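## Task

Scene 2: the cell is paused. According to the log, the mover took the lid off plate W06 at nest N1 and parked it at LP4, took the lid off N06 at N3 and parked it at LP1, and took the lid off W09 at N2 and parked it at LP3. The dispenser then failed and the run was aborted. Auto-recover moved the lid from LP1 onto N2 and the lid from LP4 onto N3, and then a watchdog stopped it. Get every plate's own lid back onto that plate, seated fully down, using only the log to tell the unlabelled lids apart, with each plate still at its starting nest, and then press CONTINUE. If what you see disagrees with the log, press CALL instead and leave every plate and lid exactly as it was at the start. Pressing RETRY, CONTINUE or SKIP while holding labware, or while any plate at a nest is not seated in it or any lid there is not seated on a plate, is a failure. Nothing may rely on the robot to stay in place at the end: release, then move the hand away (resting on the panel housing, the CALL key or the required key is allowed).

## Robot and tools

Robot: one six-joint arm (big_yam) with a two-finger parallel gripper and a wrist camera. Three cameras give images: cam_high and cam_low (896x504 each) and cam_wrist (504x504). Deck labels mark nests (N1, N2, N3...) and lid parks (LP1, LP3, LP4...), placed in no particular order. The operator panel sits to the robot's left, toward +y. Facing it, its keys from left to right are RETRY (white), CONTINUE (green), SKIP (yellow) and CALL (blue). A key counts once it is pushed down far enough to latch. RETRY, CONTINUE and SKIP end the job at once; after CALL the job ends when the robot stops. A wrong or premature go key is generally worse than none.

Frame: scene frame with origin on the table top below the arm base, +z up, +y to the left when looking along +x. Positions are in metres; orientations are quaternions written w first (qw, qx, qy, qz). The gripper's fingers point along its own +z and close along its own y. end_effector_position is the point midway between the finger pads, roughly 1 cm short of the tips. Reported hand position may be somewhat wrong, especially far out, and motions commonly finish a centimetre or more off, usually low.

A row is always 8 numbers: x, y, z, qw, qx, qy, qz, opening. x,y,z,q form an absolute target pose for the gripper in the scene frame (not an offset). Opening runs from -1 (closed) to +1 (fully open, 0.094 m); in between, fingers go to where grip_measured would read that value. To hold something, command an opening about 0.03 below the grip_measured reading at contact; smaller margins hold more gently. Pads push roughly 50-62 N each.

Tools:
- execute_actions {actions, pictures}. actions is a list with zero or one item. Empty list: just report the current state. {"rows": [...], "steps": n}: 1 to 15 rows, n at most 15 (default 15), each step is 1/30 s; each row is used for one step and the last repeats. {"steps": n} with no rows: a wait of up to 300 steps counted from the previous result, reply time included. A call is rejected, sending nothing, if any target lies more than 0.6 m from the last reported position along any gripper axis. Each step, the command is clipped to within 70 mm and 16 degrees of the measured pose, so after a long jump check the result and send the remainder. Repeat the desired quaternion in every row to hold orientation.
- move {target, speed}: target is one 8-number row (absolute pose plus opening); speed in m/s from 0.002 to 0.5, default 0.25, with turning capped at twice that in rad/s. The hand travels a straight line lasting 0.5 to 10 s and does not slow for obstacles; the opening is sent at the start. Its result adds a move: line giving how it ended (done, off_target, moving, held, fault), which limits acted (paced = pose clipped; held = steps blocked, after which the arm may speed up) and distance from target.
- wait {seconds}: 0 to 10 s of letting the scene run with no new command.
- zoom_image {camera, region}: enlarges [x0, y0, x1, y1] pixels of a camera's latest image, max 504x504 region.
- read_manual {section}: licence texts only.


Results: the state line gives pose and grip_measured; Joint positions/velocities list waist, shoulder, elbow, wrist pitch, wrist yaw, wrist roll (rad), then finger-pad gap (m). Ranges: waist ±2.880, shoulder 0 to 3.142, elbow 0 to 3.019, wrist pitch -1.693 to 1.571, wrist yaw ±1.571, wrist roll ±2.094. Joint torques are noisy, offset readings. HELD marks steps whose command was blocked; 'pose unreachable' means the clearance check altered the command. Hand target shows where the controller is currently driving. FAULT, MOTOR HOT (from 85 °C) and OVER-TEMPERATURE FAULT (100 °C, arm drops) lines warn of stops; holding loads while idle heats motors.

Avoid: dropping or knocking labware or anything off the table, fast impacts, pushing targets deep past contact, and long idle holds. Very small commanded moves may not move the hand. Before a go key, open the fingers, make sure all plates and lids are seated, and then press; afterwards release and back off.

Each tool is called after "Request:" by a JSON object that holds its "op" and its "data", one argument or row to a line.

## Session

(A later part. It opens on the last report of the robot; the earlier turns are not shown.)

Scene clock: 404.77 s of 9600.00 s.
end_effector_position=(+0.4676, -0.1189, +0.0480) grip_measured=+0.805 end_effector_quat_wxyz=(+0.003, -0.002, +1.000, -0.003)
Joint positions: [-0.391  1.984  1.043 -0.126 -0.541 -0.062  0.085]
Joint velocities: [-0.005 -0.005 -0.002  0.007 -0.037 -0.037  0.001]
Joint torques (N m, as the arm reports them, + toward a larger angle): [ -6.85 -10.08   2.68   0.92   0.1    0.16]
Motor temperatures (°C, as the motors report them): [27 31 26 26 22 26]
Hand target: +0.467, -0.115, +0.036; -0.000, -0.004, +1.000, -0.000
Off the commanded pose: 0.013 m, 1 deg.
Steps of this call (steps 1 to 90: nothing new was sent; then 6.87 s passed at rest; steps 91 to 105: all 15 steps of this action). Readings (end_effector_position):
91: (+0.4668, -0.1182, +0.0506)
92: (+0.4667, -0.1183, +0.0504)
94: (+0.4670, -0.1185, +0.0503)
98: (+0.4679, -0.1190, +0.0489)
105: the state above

Request:
{"op": "execute_actions", "data": {
  "actions": [
    {"rows": [[0.4673,-0.1147,0.038,0,-0.004,1,0,0.82],[0.4673,-0.1147,0.039,0,-0.004,1,0,0.85],[0.4673,-0.1147,0.040,0,-0.004,1,0,0.9],[0.4673,-0.1147,0.040,0,-0.004,1,0,1.0]], "steps": 12}
  ]
}}

Request:
{"op": "zoom_image", "data": {
  "camera": "cam_wrist",
  "region": [90,60,420,360]
}}

Scene clock: 411.50 s of 9600.00 s.
end_effector_position=(+0.4676, -0.1189, +0.0480) grip_measured=+1.000 end_effector_quat_wxyz=(+0.003, -0.002, +1.000, -0.003)
Joint positions: [-0.391  1.984  1.043 -0.126 -0.541 -0.062  0.094]
Joint velocities: [-0.015 -0.015 -0.002 -0.022 -0.007 -0.037  0.   ]
Joint torques (N m, as the arm reports them, + toward a larger angle): [ -6.88 -12.27   2.05   0.62  -0.06   0.1 ]
Motor temperatures (°C, as the motors report them): [27 31 26 26 22 26]
Hand target: +0.467, -0.115, +0.040; -0.000, -0.004, +1.000, +0.000
Off the commanded pose: 0.009 m, 1 deg.
Steps of this call (steps 1 to 90: nothing new was sent; then 3.33 s passed at rest; steps 91 to 102: all 12 steps of this action). Readings (end_effector_position):
91: (+0.4676, -0.1189, +0.0480)
92: (+0.4676, -0.1189, +0.0480)
94: (+0.4676, -0.1189, +0.0480)
98: (+0.4676, -0.1189, +0.0480)
102: the state above

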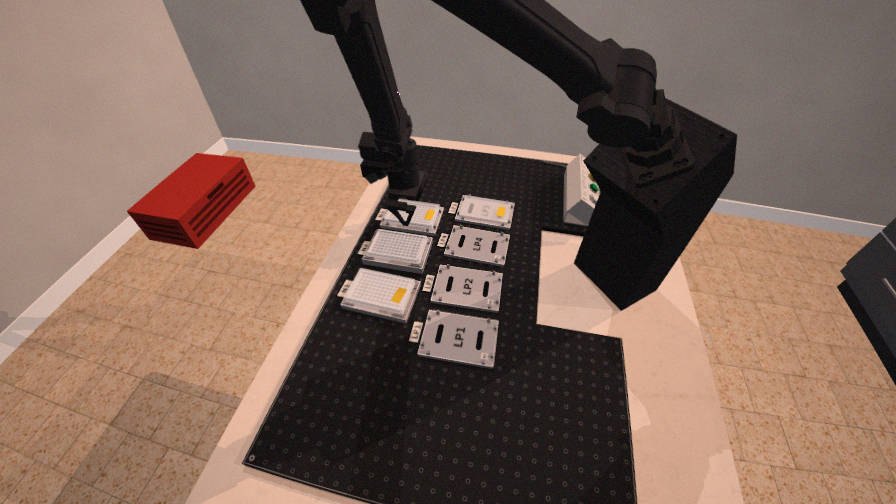

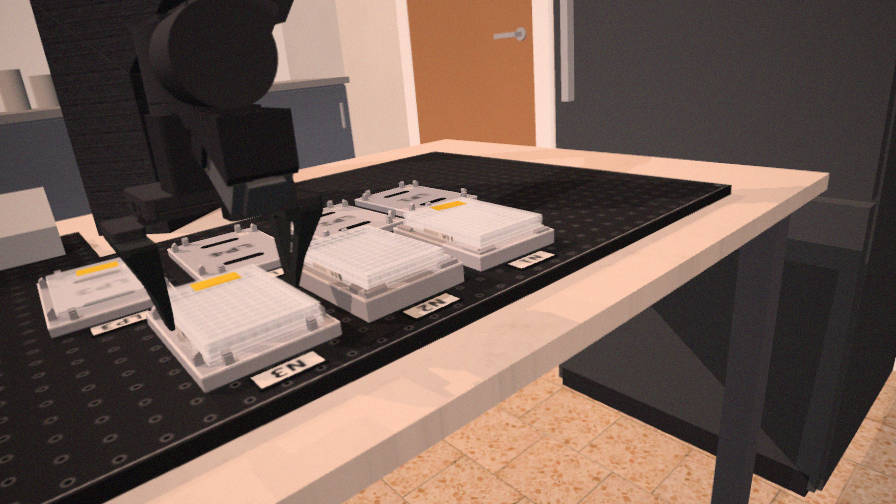

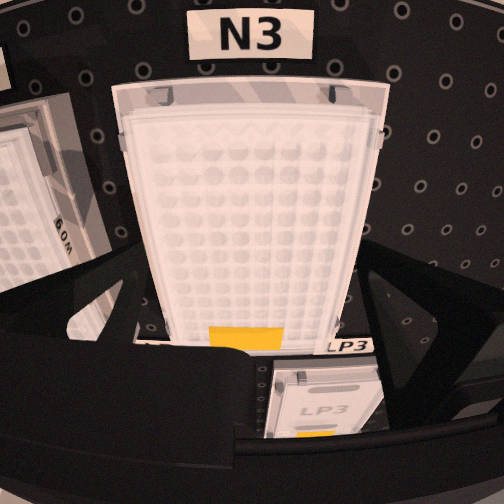

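Region (90, 60, 420, 360) of cam_wrist's 504x504 image, scaled by 1.527, with more detail than that image has; it fills the top 458 rows of this view, and the rest is white.

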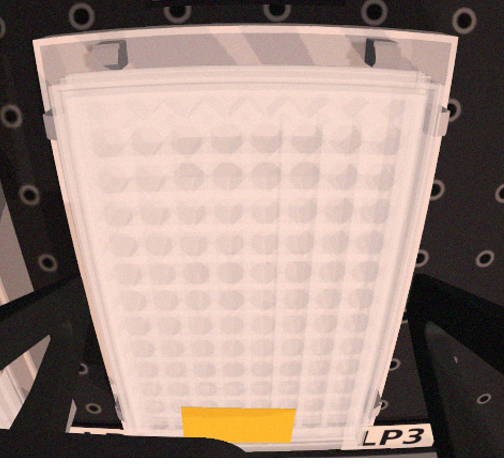

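Lid dropped into place. Rise straight up, then go to LP3.

Request:
{"op": "execute_actions", "data": {
  "actions": [
    {"rows": [[0.468,-0.116,0.043,0,-0.004,1,0,1],[0.468,-0.117,0.046,0,-0.004,1,0,1],[0.468,-0.118,0.049,0,-0.004,1,0,1],[0.468,-0.119,0.052,0,-0.004,1,0,1],[0.468,-0.120,0.055,0,-0.004,1,0,1],[0.468,-0.121,0.058,0,-0.004,1,0,1],[0.468,-0.1215,0.061,0,-0.004,1,0,1],[0.468,-0.1215,0.064,0,-0.004,1,0,1],[0.468,-0.1215,0.067,0,-0.004,1,0,1],[0.468,-0.1215,0.070,0,-0.004,1,0,1],[0.468,-0.1215,0.074,0,-0.004,1,0,1],[0.468,-0.1215,0.078,0,-0.004,1,0,1],[0.468,-0.1215,0.082,0,-0.004,1,0,1],[0.468,-0.1215,0.086,0,-0.004,1,0,1],[0.468,-0.1215,0.090,0,-0.004,1,0,1]], "steps": 15}
  ],
  "pictures": false
}}

Request:
{"op": "move", "data": {
  "target": [0.28,-0.178,0.10,0,0,1,0,1],
  "speed": 0.15
}}

Scene clock: 424.87 s of 9600.00 s.
end_effector_position=(+0.4612, -0.1172, +0.0683) grip_measured=+1.000 end_effector_quat_wxyz=(-0.008, +0.001, +1.000, +0.004)
Joint positions: [-0.414  1.939  1.021 -0.19  -0.565 -0.095  0.094]
Joint velocities: [-0.142 -0.308 -0.1   -0.232 -0.095 -0.066  0.   ]
Joint torques (N m, as the arm reports them, + toward a larger angle): [ -8.27 -15.06   0.97   0.05  -0.14  -0.05]
Motor temperatures (°C, as the motors report them): [27 31 26 25 22 26]
Hand target: +0.467, -0.122, +0.089; +0.000, -0.004, +1.000, -0.001
Off the commanded pose: 0.023 m, 1 deg.
Steps of this call (steps 1 to 90: nothing new was sent; then 9.87 s passed at rest; steps 91 to 105: all 15 steps of this action). Readings (end_effector_position):
91: (+0.4676, -0.1189, +0.0480)
92: (+0.4676, -0.1187, +0.0480)
94: (+0.4674, -0.1181, +0.0480)
98: (+0.4641, -0.1166, +0.0486)
105: the state above

Scene clock: 427.07 s of 9600.00 s.
end_effector_position=(+0.2855, -0.1802, +0.0996) grip_measured=+1.000 end_effector_quat_wxyz=(-0.000, +0.002, +1.000, -0.001)
Joint positions: [-0.648  2.023  0.657  0.131 -0.65  -0.345  0.094]
Joint velocities: [-0.005 -0.005  0.002 -0.012 -0.11   0.007  0.   ]
Joint torques (N m, as the arm reports them, + toward a larger angle): [-8.17 -7.21 -1.11  1.02 -0.17 -0.1 ]
Motor temperatures (°C, as the motors report them): [27 31 26 25 22 26]
Hand target: +0.281, -0.183, +0.098; +0.000, -0.000, +1.000, -0.001
Off the commanded pose: 0.006 m, 0 deg.
move: done

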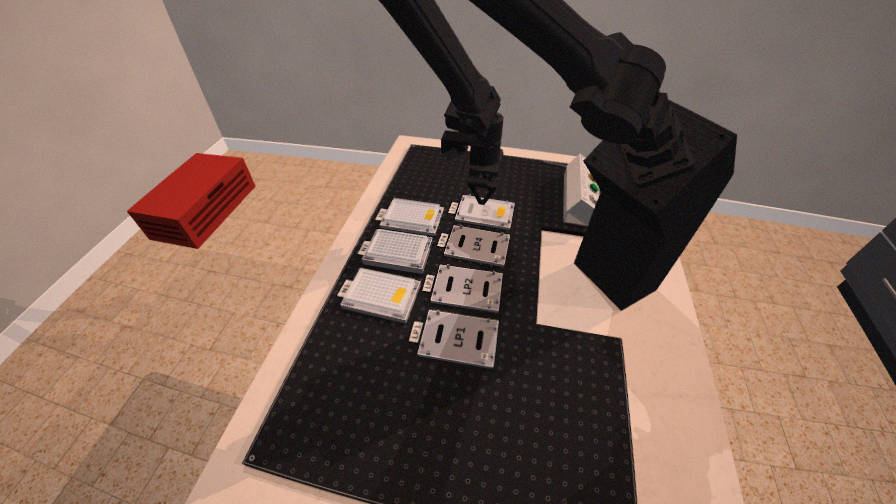

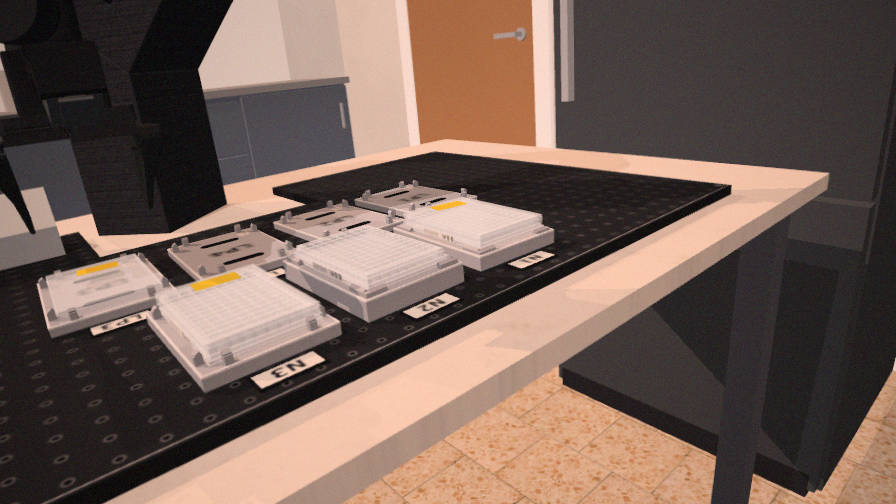

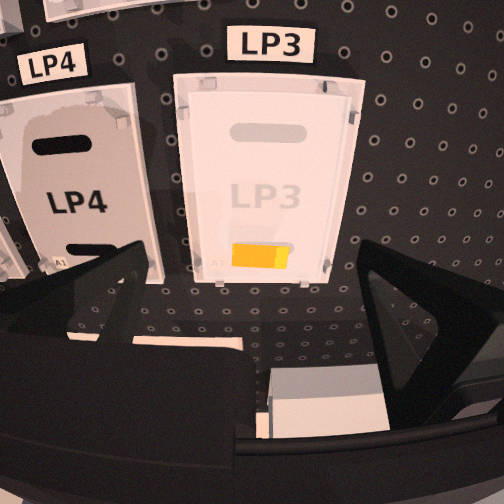

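Request:
{"op": "move", "data": {
  "target": [0.286,-0.186,0.056,0,0.012,1,0,1],
  "speed": 0.05
}}

Request:
{"op": "zoom_image", "data": {
  "camera": "cam_wrist",
  "region": [90,60,420,360]
}}

Scene clock: 439.70 s of 9600.00 s.
end_effector_position=(+0.2879, -0.1884, +0.0637) grip_measured=+1.000 end_effector_quat_wxyz=(+0.003, +0.012, +1.000, -0.002)
Joint positions: [-0.604  2.134  0.711  0.227 -0.634 -0.266  0.094]
Joint velocities: [-0.005 -0.015 -0.027 -0.007 -0.051 -0.022  0.   ]
Joint torques (N m, as the arm reports them, + toward a larger angle): [-6.13 -7.34 -1.04  0.84  0.06  0.17]
Motor temperatures (°C, as the motors report them): [27 30 26 26 22 26]
Hand target: +0.286, -0.186, +0.056; -0.000, +0.012, +1.000, +0.000
Off the commanded pose: 0.008 m, 0 deg.
After step 90, 8.47 s passed at rest.
move: done

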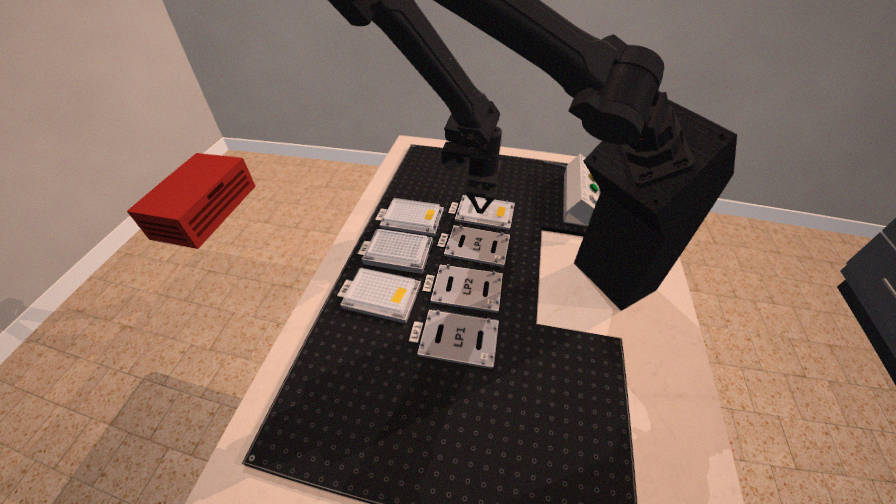

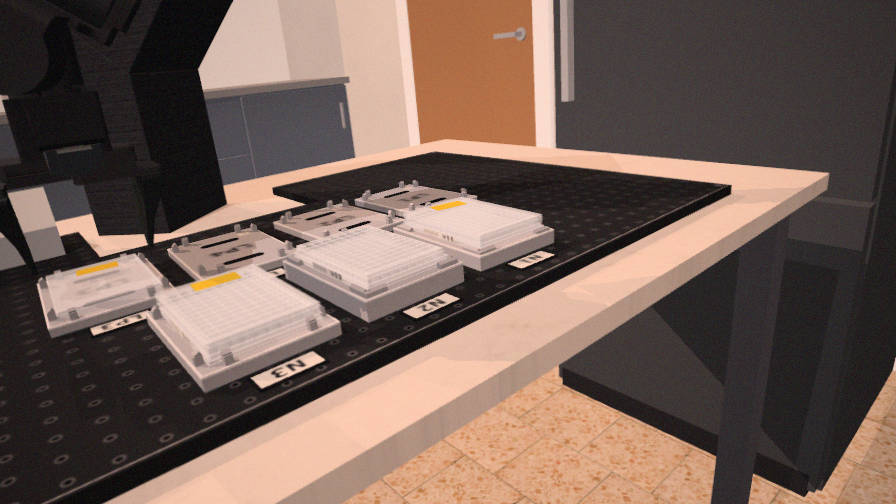

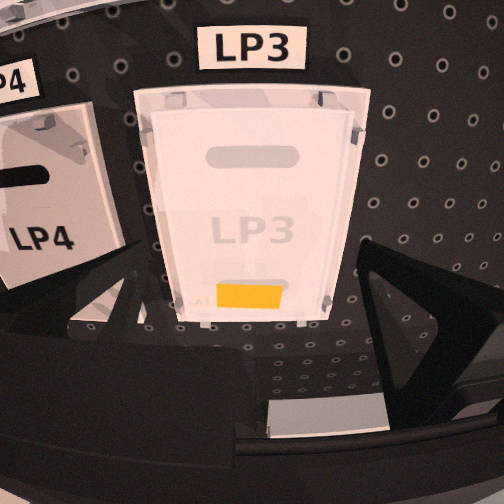

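Region (90, 60, 420, 360) of cam_wrist's 504x504 image, scaled by 1.527, with more detail than that image has; it fills the top 458 rows of this view, and the rest is white.

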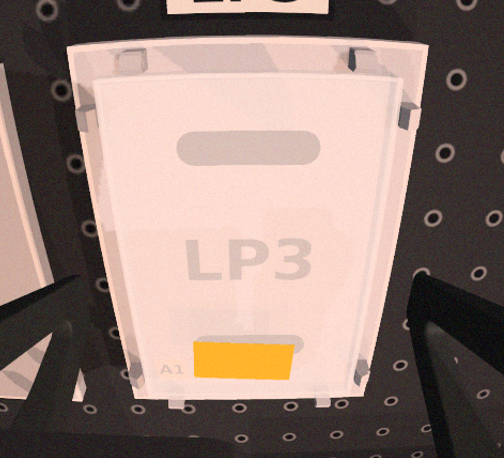

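Request:
{"op": "move", "data": {
  "target": [0.281,-0.1862,0.042,0,0.012,1,0,1],
  "speed": 0.03
}}

Request:
{"op": "zoom_image", "data": {
  "camera": "cam_wrist",
  "region": [90,60,420,360]
}}

Scene clock: 455.60 s of 9600.00 s.
end_effector_position=(+0.2832, -0.1890, +0.0502) grip_measured=+1.000 end_effector_quat_wxyz=(+0.003, +0.013, +1.000, -0.003)
Joint positions: [-0.586  2.177  0.721  0.274 -0.627 -0.243  0.094]
Joint velocities: [-0.005  0.005  0.002 -0.007  0.022 -0.007  0.   ]
Joint torques (N m, as the arm reports them, + toward a larger angle): [-6.73 -7.26 -1.29  0.82  0.05  0.14]
Motor temperatures (°C, as the motors report them): [27 30 26 26 22 26]
Hand target: +0.281, -0.186, +0.042; -0.000, +0.012, +1.000, +0.000
Off the commanded pose: 0.009 m, 1 deg.
After step 90, 11.87 s passed at rest.
move: done

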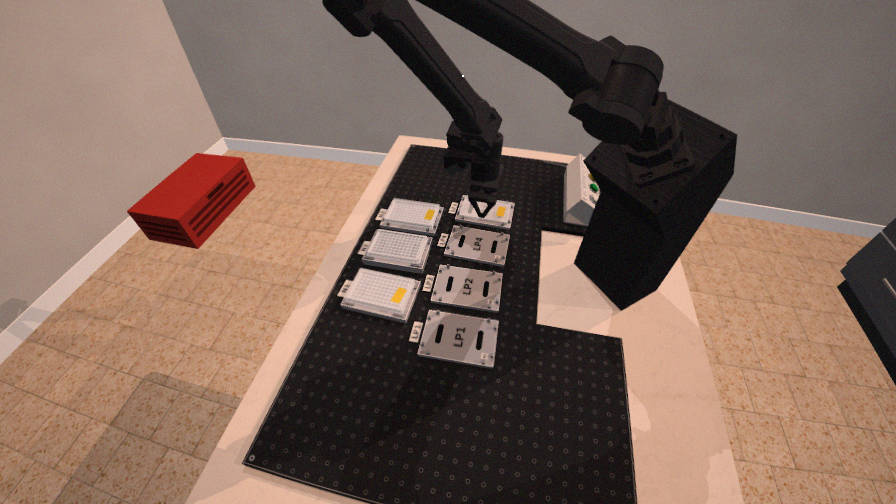

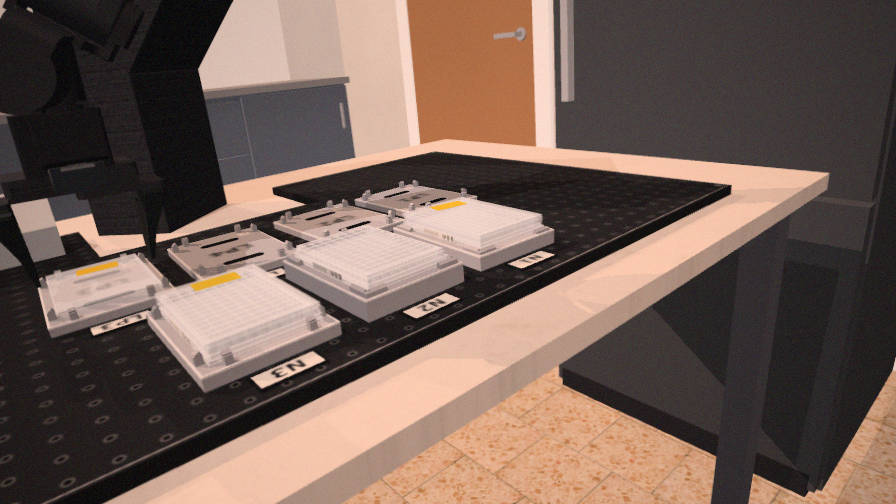

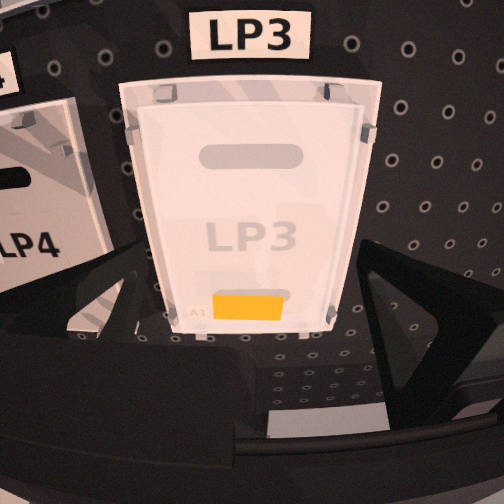

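Region (90, 60, 420, 360) of cam_wrist's 504x504 image, scaled by 1.527, with more detail than that image has; it fills the top 458 rows of this view, and the rest is white.

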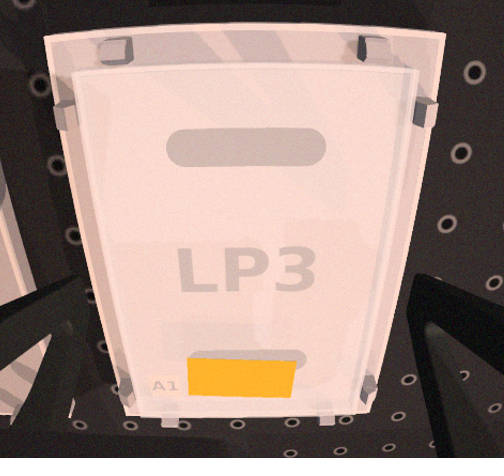

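Request:
{"op": "execute_actions", "data": {
  "actions": [
    {"rows": [[0.281,-0.1857,0.041,0,0.012,1,0,1],[0.281,-0.1857,0.040,0,0.012,1,0,1],[0.281,-0.1857,0.039,0,0.012,1,0,1],[0.281,-0.1857,0.038,0,0.012,1,0,1],[0.281,-0.1857,0.037,0,0.012,1,0,1],[0.281,-0.1857,0.036,0,0.012,1,0,1],[0.281,-0.1857,0.035,0,0.012,1,0,1],[0.281,-0.1857,0.034,0,0.012,1,0,1],[0.281,-0.1857,0.033,0,0.012,1,0,1],[0.281,-0.1857,0.032,0,0.012,1,0,1],[0.281,-0.1857,0.031,0,0.012,1,0,1],[0.281,-0.1857,0.030,0,0.012,1,0,1],[0.281,-0.1857,0.0295,0,0.012,1,0,1]], "steps": 15}
  ],
  "pictures": false
}}

Request:
{"op": "execute_actions", "data": {
  "actions": [
    {"steps": 12}
  ]
}}

Request:
{"op": "zoom_image", "data": {
  "camera": "cam_wrist",
  "region": [90,60,420,360]
}}

Scene clock: 476.27 s of 9600.00 s.
end_effector_position=(+0.2834, -0.1887, +0.0382) grip_measured=+1.000 end_effector_quat_wxyz=(+0.003, +0.012, +1.000, -0.003)
Joint positions: [-0.566  2.208  0.737  0.302 -0.619 -0.222  0.094]
Joint velocities: [ 0.015  0.024  0.002  0.007 -0.095  0.007  0.   ]
Joint torques (N m, as the arm reports them, + toward a larger angle): [-6.87 -7.27 -1.41  0.8   0.11  0.17]
Motor temperatures (°C, as the motors report them): [27 30 26 26 22 26]
Hand target: +0.281, -0.185, +0.030; -0.000, +0.012, +1.000, +0.000
Off the commanded pose: 0.009 m, 0 deg.
Steps of this call (steps 1 to 90: nothing new was sent; then 17.17 s passed at rest; steps 91 to 105: all 15 steps of this action). Readings (end_effector_position):
91: (+0.2834, -0.1890, +0.0501)
92: (+0.2835, -0.1892, +0.0500)
94: (+0.2839, -0.1893, +0.0493)
98: (+0.2844, -0.1895, +0.0453)
105: the state above

Scene clock: 476.67 s of 9600.00 s.
end_effector_position=(+0.2831, -0.1884, +0.0376) grip_measured=+1.000 end_effector_quat_wxyz=(+0.003, +0.014, +1.000, -0.002)
Joint positions: [-0.565  2.21   0.737  0.303 -0.619 -0.218  0.094]
Joint velocities: [-0.005 -0.024 -0.002 -0.002 -0.051  0.051  0.   ]
Joint torques (N m, as the arm reports them, + toward a larger angle): [-6.91 -6.74 -1.41  0.77  0.06  0.13]
Motor temperatures (°C, as the motors report them): [27 30 26 26 22 26]
Hand target: +0.281, -0.185, +0.030; -0.000, +0.012, +1.000, +0.000
Off the commanded pose: 0.009 m, 0 deg.
Steps of this call (steps 1 to 12: nothing new was sent). Readings (end_effector_position):
1: (+0.2831, -0.1885, +0.0377)
2: (+0.2831, -0.1884, +0.0376)
4: (+0.2831, -0.1884, +0.0376)
8: (+0.2831, -0.1884, +0.0376)
12: the state above

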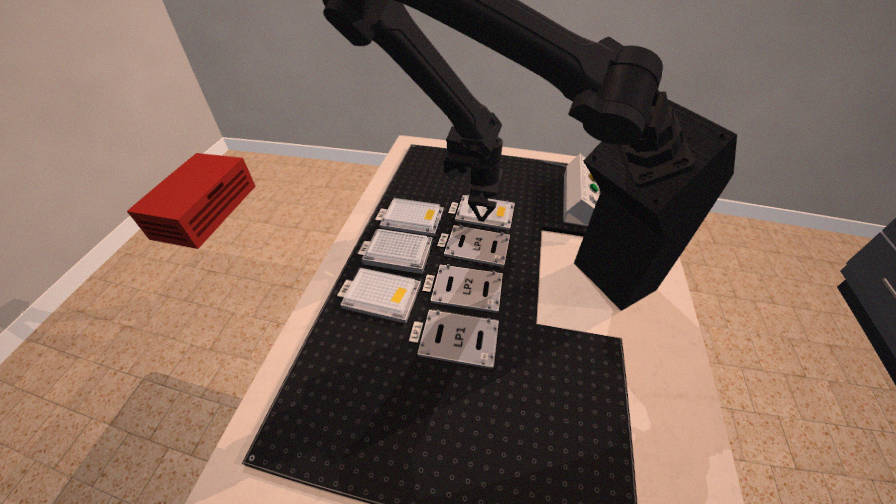

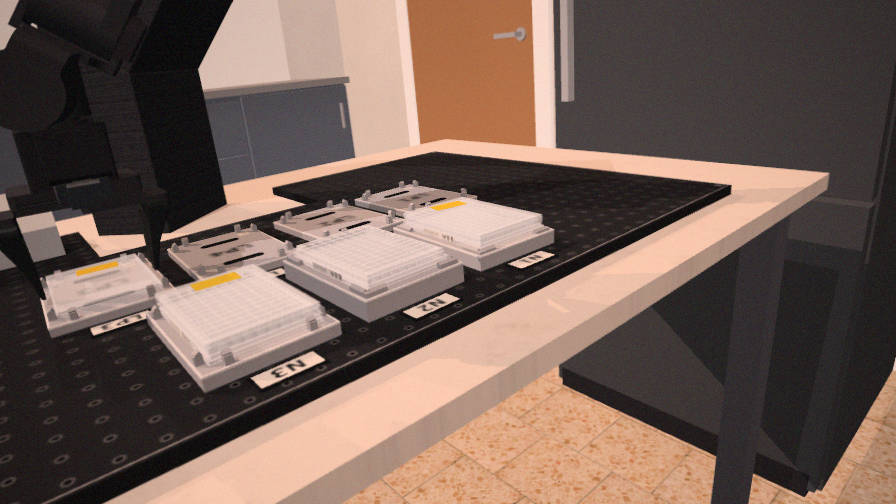

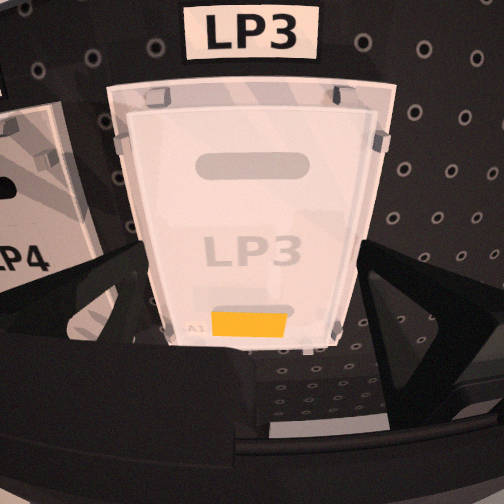

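Region (90, 60, 420, 360) of cam_wrist's 504x504 image, scaled by 1.527, with more detail than that image has; it fills the top 458 rows of this view, and the rest is white.

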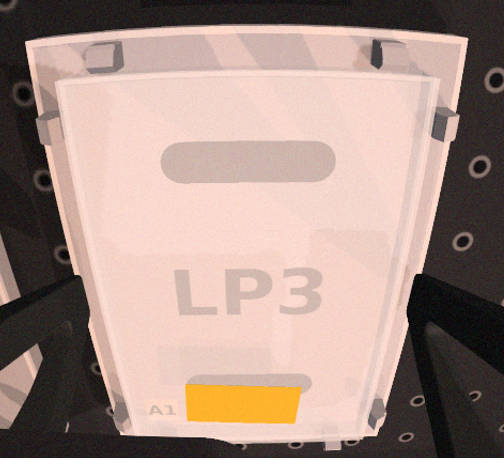

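Request:
{"op": "execute_actions", "data": {
  "actions": [
    {"rows": [[0.281,-0.1857,0.029,0,0.012,1,0,1],[0.281,-0.1857,0.0285,0,0.012,1,0,1],[0.281,-0.1857,0.028,0,0.012,1,0,1],[0.281,-0.1857,0.0275,0,0.012,1,0,1]], "steps": 15}
  ]
}}

Request:
{"op": "zoom_image", "data": {
  "camera": "cam_wrist",
  "region": [90,60,420,360]
}}

Scene clock: 486.30 s of 9600.00 s.
end_effector_position=(+0.2824, -0.1887, +0.0367) grip_measured=+1.000 end_effector_quat_wxyz=(+0.003, +0.015, +1.000, -0.003)
Joint positions: [-0.564  2.213  0.737  0.307 -0.617 -0.215  0.094]
Joint velocities: [-0.005 -0.015 -0.002 -0.017 -0.037 -0.022  0.   ]
Joint torques (N m, as the arm reports them, + toward a larger angle): [-6.13 -7.1  -1.32  0.71  0.07  0.14]
Motor temperatures (°C, as the motors report them): [27 30 26 26 22 26]
Hand target: +0.281, -0.186, +0.028; -0.000, +0.012, +1.000, +0.000
Off the commanded pose: 0.010 m, 1 deg.
Steps of this call (steps 1 to 90: nothing new was sent; then 6.13 s passed at rest; steps 91 to 105: all 15 steps of this action). Readings (end_effector_position):
91: (+0.2831, -0.1885, +0.0376)
92: (+0.2833, -0.1885, +0.0376)
94: (+0.2833, -0.1888, +0.0374)
98: (+0.2828, -0.1888, +0.0370)
105: the state above

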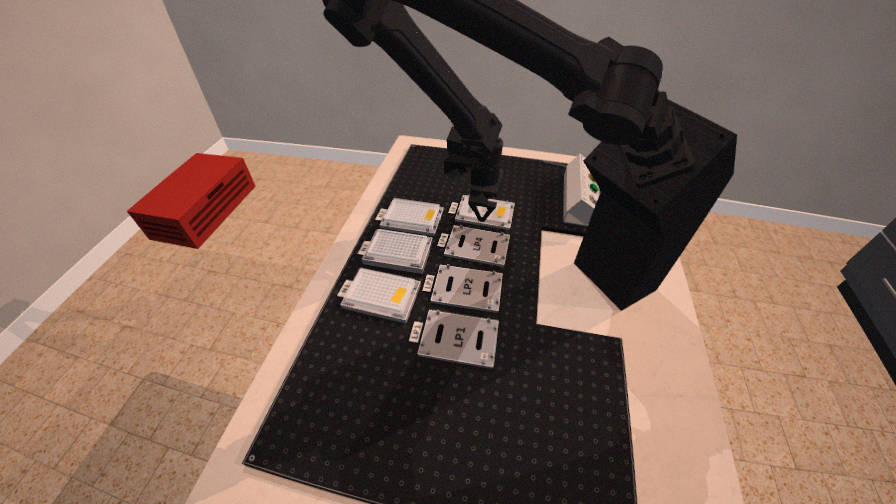

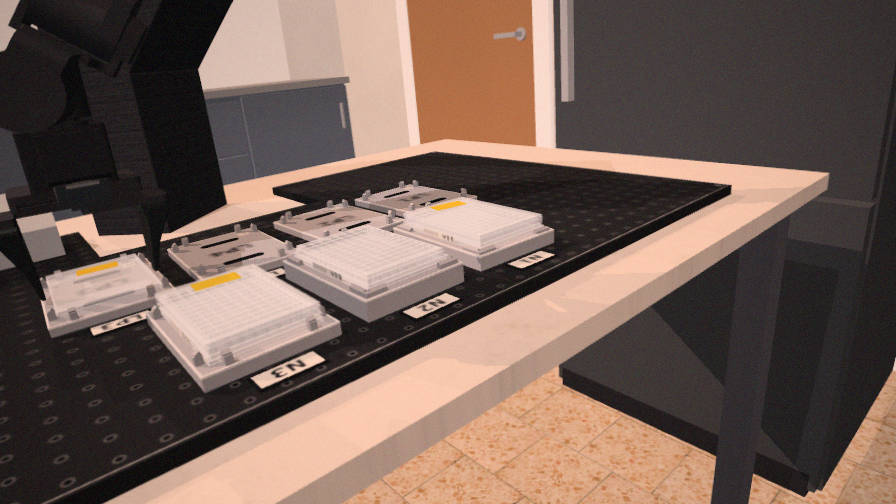

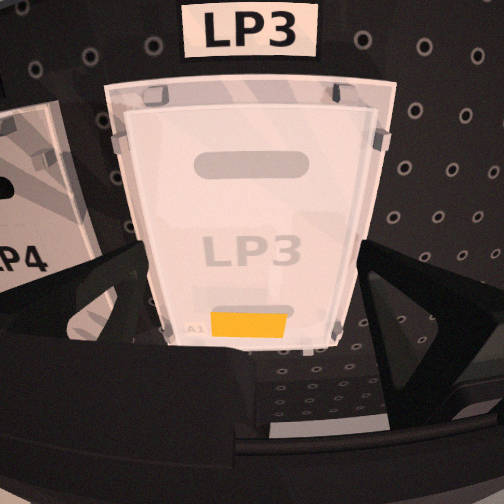

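Region (90, 60, 420, 360) of cam_wrist's 504x504 image, scaled by 1.527, with more detail than that image has; it fills the top 458 rows of this view, and the rest is white.

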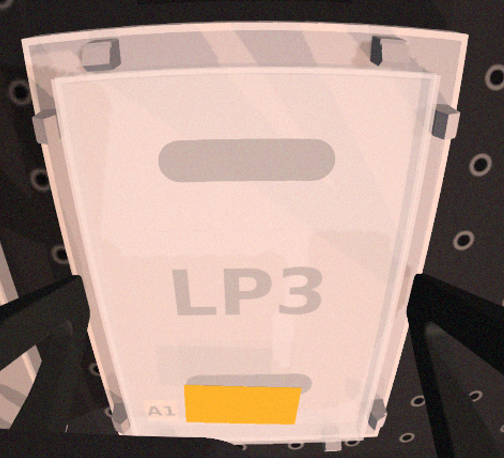

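Request:
{"op": "execute_actions", "data": {
  "actions": [
    {"rows": [[0.2815,-0.1865,0.030,0,0.012,1,0,1],[0.282,-0.187,0.032,0,0.012,1,0,1],[0.2825,-0.188,0.034,0,0.012,1,0,1],[0.283,-0.1885,0.036,0,0.012,1,0,1],[0.283,-0.189,0.038,0,0.012,1,0,1],[0.283,-0.1895,0.039,0,0.012,1,0,1]], "steps": 12}
  ],
  "pictures": false
}}

Scene clock: 497.13 s of 9600.00 s.
end_effector_position=(+0.2800, -0.1873, +0.0367) grip_measured=+1.000 end_effector_quat_wxyz=(-0.001, +0.015, +1.000, +0.000)
Joint positions: [-0.564  2.213  0.737  0.295 -0.622 -0.221  0.094]
Joint velocities: [-0.005 -0.005  0.002 -0.017  0.007 -0.051  0.   ]
Joint torques (N m, as the arm reports them, + toward a larger angle): [-7.16 -9.31 -1.96 -0.21 -0.14 -0.07]
Motor temperatures (°C, as the motors report them): [27 30 26 26 22 26]
Hand target: +0.283, -0.189, +0.039; +0.000, +0.012, +1.000, -0.000
Off the commanded pose: 0.004 m, 0 deg.
Steps of this call (steps 1 to 90: nothing new was sent; then 7.43 s passed at rest; steps 91 to 102: all 12 steps of this action). Readings (end_effector_position):
91: (+0.2824, -0.1887, +0.0367)
92: (+0.2824, -0.1887, +0.0367)
94: (+0.2823, -0.1885, +0.0367)
98: (+0.2804, -0.1874, +0.0367)
102: the state above

Request:
{"op": "execute_actions", "data": {
  "actions": [
    {"rows": [[0.2835,-0.190,0.039,0,0.012,1,0,1],[0.284,-0.191,0.039,0,0.012,1,0,1],[0.2845,-0.192,0.039,0,0.012,1,0,1],[0.285,-0.192,0.039,0,0.012,1,0,1]], "steps": 12}
  ]
}}

Request:
{"op": "zoom_image", "data": {
  "camera": "cam_wrist",
  "region": [90,60,420,360]
}}

Scene clock: 508.13 s of 9600.00 s.
end_effector_position=(+0.2809, -0.1876, +0.0362) grip_measured=+1.000 end_effector_quat_wxyz=(-0.003, +0.014, +1.000, +0.001)
Joint positions: [-0.564  2.213  0.743  0.285 -0.623 -0.227  0.094]
Joint velocities: [-0.015 -0.005 -0.002 -0.007 -0.051  0.007  0.   ]
Joint torques (N m, as the arm reports them, + toward a larger angle): [ -7.73 -10.03  -1.62   0.04  -0.16  -0.07]
Motor temperatures (°C, as the motors report them): [27 30 26 25 22 26]
Hand target: +0.285, -0.192, +0.039; +0.000, +0.012, +1.000, -0.000
Off the commanded pose: 0.007 m, 0 deg.
Steps of this call (steps 1 to 90: nothing new was sent; then 7.60 s passed at rest; steps 91 to 102: all 12 steps of this action). Readings (end_effector_position):
91: (+0.2799, -0.1873, +0.0367)
92: (+0.2796, -0.1871, +0.0367)
94: (+0.2793, -0.1870, +0.0366)
98: (+0.2808, -0.1876, +0.0363)
102: the state above

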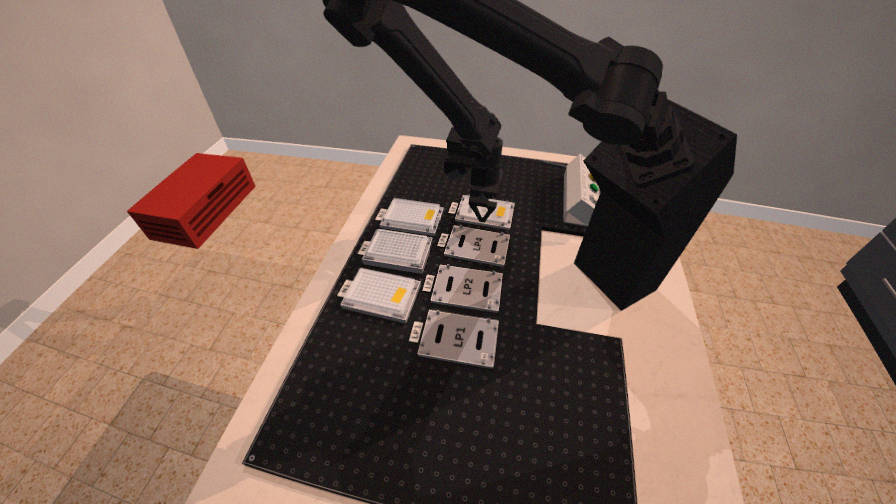

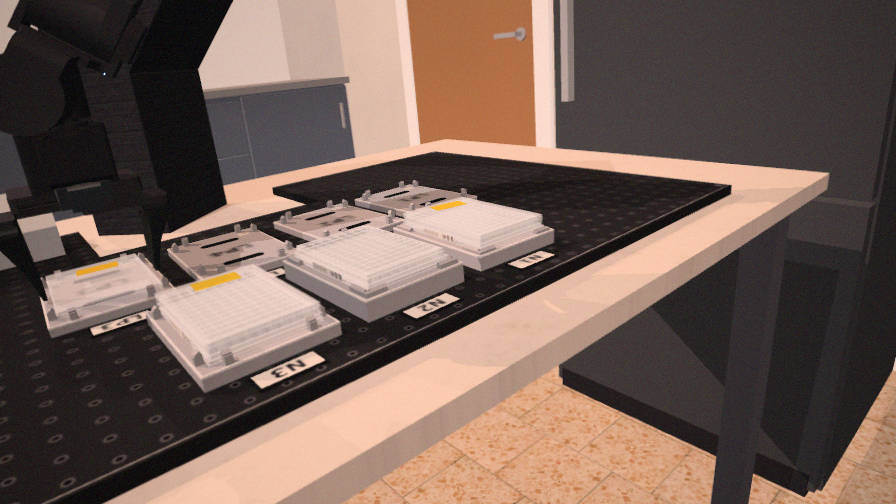

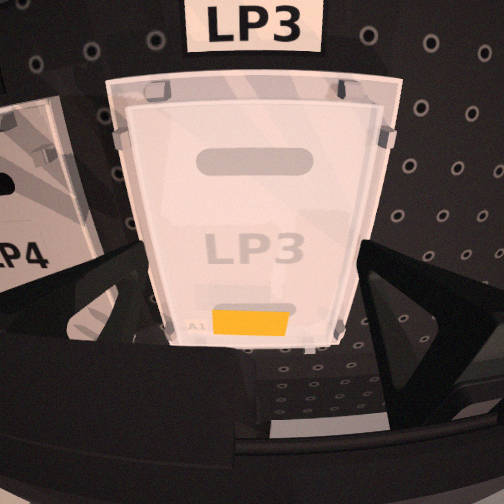

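Region (90, 60, 420, 360) of cam_wrist's 504x504 image, scaled by 1.527, with more detail than that image has; it fills the top 458 rows of this view, and the rest is white.

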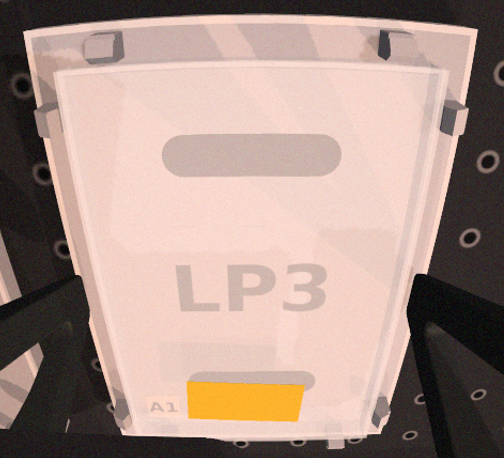

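Request:
{"op": "execute_actions", "data": {
  "actions": [
    {"rows": [[0.285,-0.1925,0.039,0,0.012,1,0,1],[0.285,-0.193,0.039,0,0.012,1,0,1],[0.285,-0.1935,0.039,0,0.012,1,0,1],[0.285,-0.194,0.039,0,0.012,1,0,1]], "steps": 12}
  ],
  "pictures": false
}}

Scene clock: 515.20 s of 9600.00 s.
end_effector_position=(+0.2801, -0.1872, +0.0362) grip_measured=+1.000 end_effector_quat_wxyz=(-0.004, +0.012, +1.000, +0.002)
Joint positions: [-0.564  2.213  0.743  0.281 -0.625 -0.232  0.094]
Joint velocities: [-0.015 -0.005 -0.007 -0.017  0.022 -0.022  0.   ]
Joint torques (N m, as the arm reports them, + toward a larger angle): [-8.58 -9.08 -1.19  0.07 -0.19 -0.01]
Motor temperatures (°C, as the motors report them): [27 30 26 25 22 26]
Hand target: +0.285, -0.194, +0.039; -0.000, +0.012, +1.000, -0.000
Off the commanded pose: 0.009 m, 1 deg.
Steps of this call (steps 1 to 90: nothing new was sent; then 3.67 s passed at rest; steps 91 to 102: all 12 steps of this action). Readings (end_effector_position):
91: (+0.2808, -0.1876, +0.0362)
92: (+0.2808, -0.1875, +0.0362)
94: (+0.2806, -0.1873, +0.0362)
98: (+0.2802, -0.1872, +0.0362)
102: the state above

Request:
{"op": "execute_actions", "data": {
  "actions": [
    {"rows": [[0.285,-0.1945,0.039,0,0.012,1,0,1],[0.285,-0.195,0.039,0,0.012,1,0,1],[0.285,-0.1955,0.039,0,0.012,1,0,1]], "steps": 12}
  ],
  "pictures": false
}}

Scene clock: 521.37 s of 9600.00 s.
end_effector_position=(+0.2840, -0.1898, +0.0364) grip_measured=+1.000 end_effector_quat_wxyz=(-0.001, +0.010, +1.000, +0.002)
Joint positions: [-0.568  2.213  0.75   0.279 -0.626 -0.235  0.094]
Joint velocities: [-0.005 -0.005 -0.002  0.002 -0.037 -0.022  0.   ]
Joint torques (N m, as the arm reports them, + toward a larger angle): [-8.32 -9.05 -1.55 -0.11 -0.17 -0.08]
Motor temperatures (°C, as the motors report them): [27 30 26 25 22 26]
Hand target: +0.285, -0.195, +0.039; +0.000, +0.012, +1.000, +0.000
Off the commanded pose: 0.006 m, 0 deg.
Steps of this call (steps 1 to 90: nothing new was sent; then 2.77 s passed at rest; steps 91 to 102: all 12 steps of this action). Readings (end_effector_position):
91: (+0.2806, -0.1872, +0.0362)
92: (+0.2808, -0.1873, +0.0361)
94: (+0.2823, -0.1882, +0.0361)
98: (+0.2839, -0.1897, +0.0363)
102: the state above

Request:
{"op": "execute_actions", "data": {
  "actions": [
    {"rows": [[0.285,-0.1945,0.040,0,0.012,1,0,1],[0.285,-0.1935,0.041,0,0.012,1,0,1],[0.285,-0.193,0.042,0,0.012,1,0,1]], "steps": 12}
  ]
}}

Request:
{"op": "zoom_image", "data": {
  "camera": "cam_wrist",
  "region": [90,60,420,360]
}}

Scene clock: 539.80 s of 9600.00 s.
end_effector_position=(+0.2834, -0.1896, +0.0364) grip_measured=+1.000 end_effector_quat_wxyz=(-0.002, +0.011, +1.000, +0.002)
Joint positions: [-0.568  2.213  0.75   0.276 -0.626 -0.236  0.094]
Joint velocities: [-0.024 -0.005 -0.017 -0.002  0.051 -0.022  0.   ]
Joint torques (N m, as the arm reports them, + toward a larger angle): [-8.42 -9.66 -2.53  0.15 -0.14 -0.09]
Motor temperatures (°C, as the motors report them): [27 30 26 25 22 26]
Hand target: +0.285, -0.193, +0.042; +0.000, +0.012, +1.000, -0.000
Off the commanded pose: 0.007 m, 0 deg.
Steps of this call (steps 1 to 90: nothing new was sent; then 15.03 s passed at rest; steps 91 to 102: all 12 steps of this action). Readings (end_effector_position):
91: (+0.2840, -0.1898, +0.0364)
92: (+0.2840, -0.1898, +0.0364)
94: (+0.2837, -0.1897, +0.0364)
98: (+0.2834, -0.1896, +0.0364)
102: the state above

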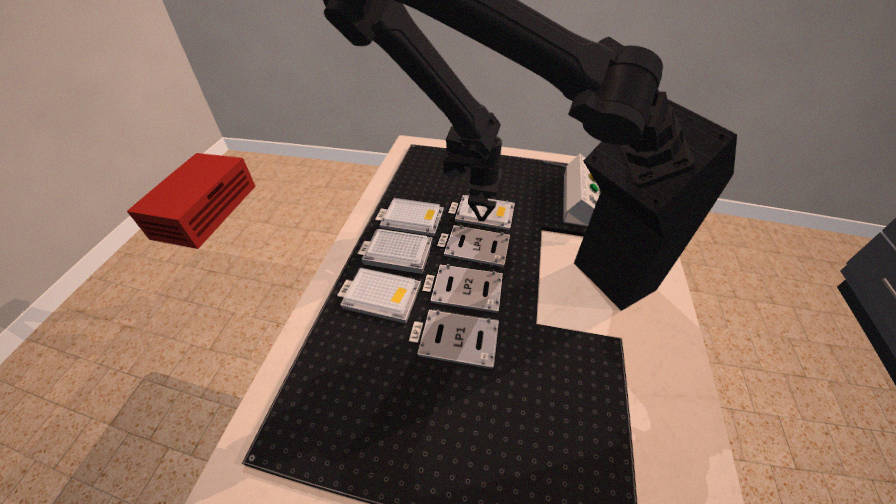

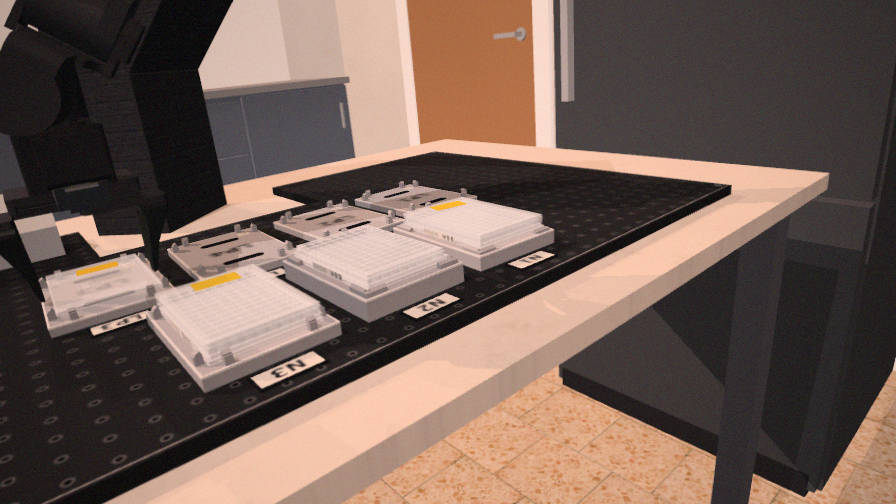

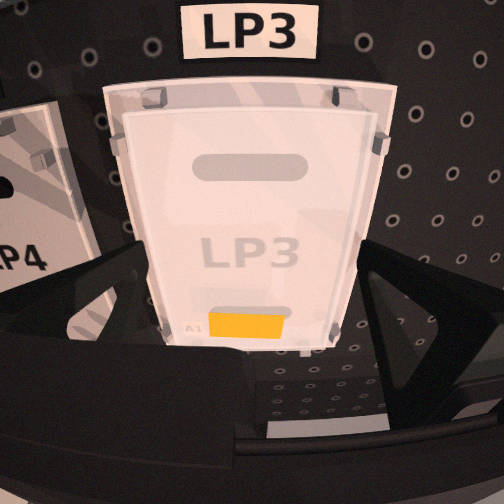

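Region (90, 60, 420, 360) of cam_wrist's 504x504 image, scaled by 1.527, with more detail than that image has; it fills the top 458 rows of this view, and the rest is white.

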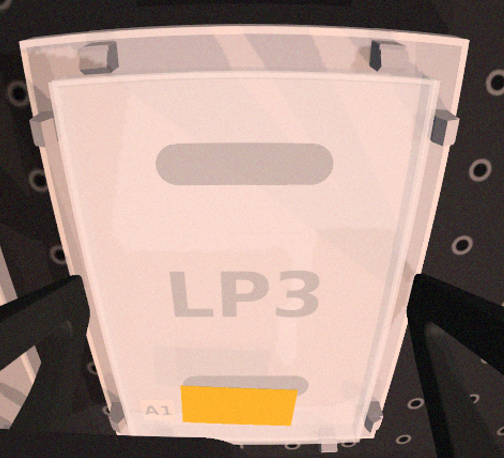

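Request:
{"op": "execute_actions", "data": {
  "actions": [
    {"rows": [[0.285,-0.1925,0.042,0,0.012,1,0,0.93],[0.285,-0.1925,0.042,0,0.012,1,0,0.88],[0.285,-0.1925,0.042,0,0.012,1,0,0.85],[0.285,-0.1925,0.042,0,0.012,1,0,0.83],[0.285,-0.1925,0.042,0,0.012,1,0,0.82],[0.285,-0.1925,0.042,0,0.012,1,0,0.81],[0.285,-0.1925,0.042,0,0.012,1,0,0.80],[0.285,-0.1925,0.042,0,0.012,1,0,0.79]], "steps": 15}
  ],
  "pictures": false
}}

Request:
{"op": "execute_actions", "data": {
  "actions": [
    {"rows": [[0.285,-0.1925,0.0435,0,0.012,1,0,0.79],[0.285,-0.1925,0.045,0,0.012,1,0,0.79],[0.285,-0.1925,0.0465,0,0.012,1,0,0.79],[0.285,-0.1925,0.048,0,0.012,1,0,0.79],[0.285,-0.1925,0.0495,0,0.012,1,0,0.79],[0.285,-0.1925,0.051,0,0.012,1,0,0.79],[0.285,-0.1925,0.0525,0,0.012,1,0,0.79],[0.285,-0.1925,0.054,0,0.012,1,0,0.79],[0.285,-0.1925,0.0555,0,0.012,1,0,0.79],[0.285,-0.1925,0.057,0,0.012,1,0,0.79],[0.285,-0.1925,0.059,0,0.012,1,0,0.79],[0.285,-0.1925,0.061,0,0.012,1,0,0.79],[0.285,-0.1925,0.063,0,0.012,1,0,0.79],[0.285,-0.1925,0.065,0,0.012,1,0,0.79],[0.285,-0.1925,0.067,0,0.012,1,0,0.79]], "steps": 15}
  ]
}}

Scene clock: 560.77 s of 9600.00 s.
end_effector_position=(+0.2834, -0.1896, +0.0364) grip_measured=+0.801 end_effector_quat_wxyz=(-0.002, +0.011, +1.000, +0.002)
Joint positions: [-0.568  2.213  0.75   0.276 -0.626 -0.236  0.085]
Joint velocities: [-0.005 -0.005  0.002 -0.007 -0.051 -0.022  0.001]
Joint torques (N m, as the arm reports them, + toward a larger angle): [ -7.95 -10.54  -2.57   0.04  -0.12  -0.04]
Motor temperatures (°C, as the motors report them): [27 30 26 25 22 26]
Hand target: +0.285, -0.193, +0.042; +0.000, +0.012, +1.000, -0.000
Off the commanded pose: 0.006 m, 0 deg.
Steps of this call (steps 1 to 90: nothing new was sent; then 17.47 s passed at rest; steps 91 to 105: all 15 steps of this action). Readings (end_effector_position):
91: (+0.2834, -0.1896, +0.0364)
92: (+0.2834, -0.1896, +0.0364)
94: (+0.2834, -0.1896, +0.0364)
98: (+0.2834, -0.1896, +0.0364)
105: the state above

Scene clock: 561.27 s of 9600.00 s.
end_effector_position=(+0.2867, -0.1916, +0.0546) grip_measured=+0.801 end_effector_quat_wxyz=(-0.000, +0.013, +1.000, +0.002)
Joint positions: [-0.599  2.165  0.733  0.229 -0.638 -0.266  0.085]
Joint velocities: [-0.112 -0.181 -0.071 -0.149 -0.022 -0.139 -0.   ]
Joint torques (N m, as the arm reports them, + toward a larger angle): [ -8.89 -10.04  -3.21  -0.03  -0.2   -0.04]
Motor temperatures (°C, as the motors report them): [27 30 26 25 22 26]
Hand target: +0.284, -0.193, +0.066; +0.000, +0.012, +1.000, -0.001
Off the commanded pose: 0.013 m, 0 deg.
Steps of this call (steps 1 to 15: all 15 steps of this action). Readings (end_effector_position):
1: (+0.2833, -0.1896, +0.0364)
2: (+0.2831, -0.1895, +0.0364)
4: (+0.2830, -0.1896, +0.0371)
8: (+0.2841, -0.1898, +0.0412)
15: the state above

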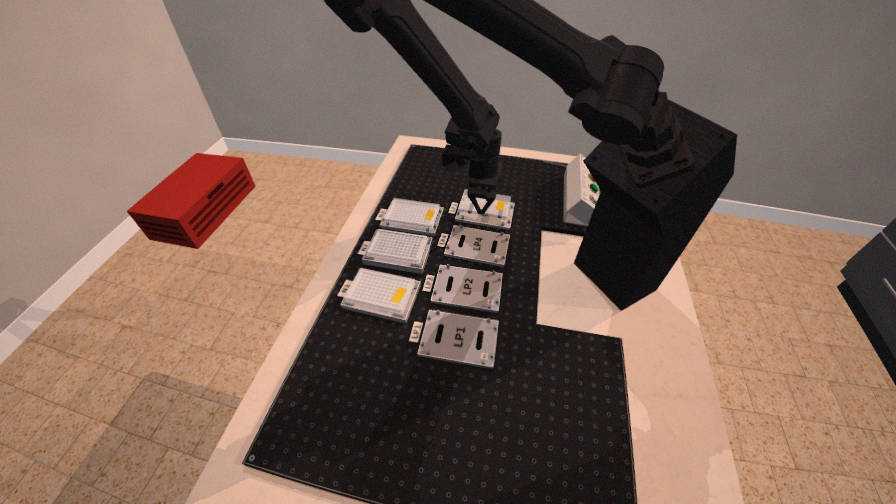

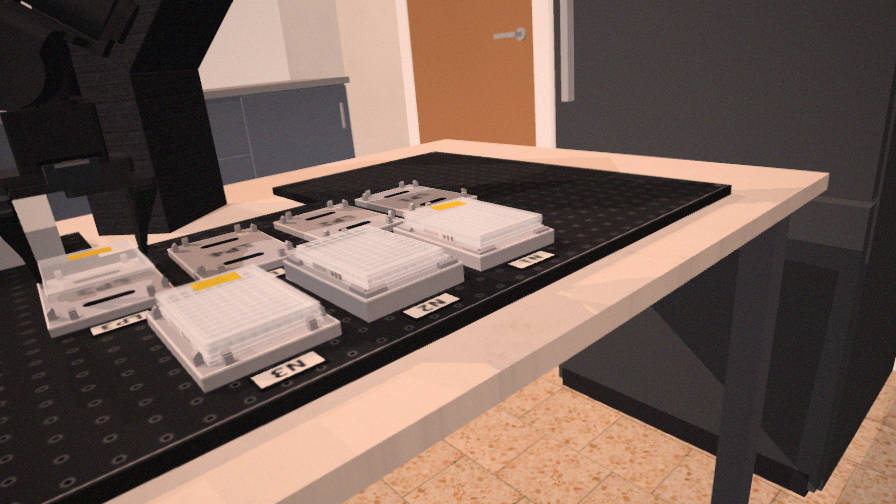

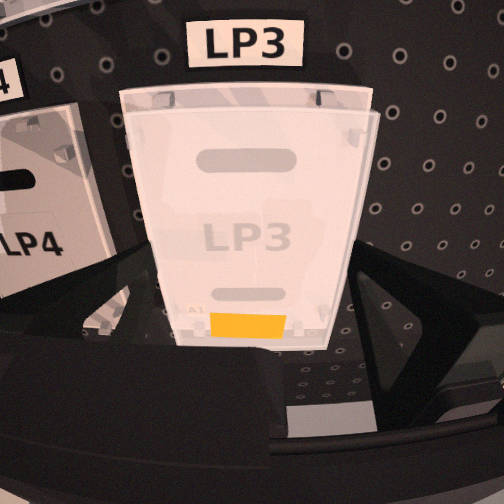

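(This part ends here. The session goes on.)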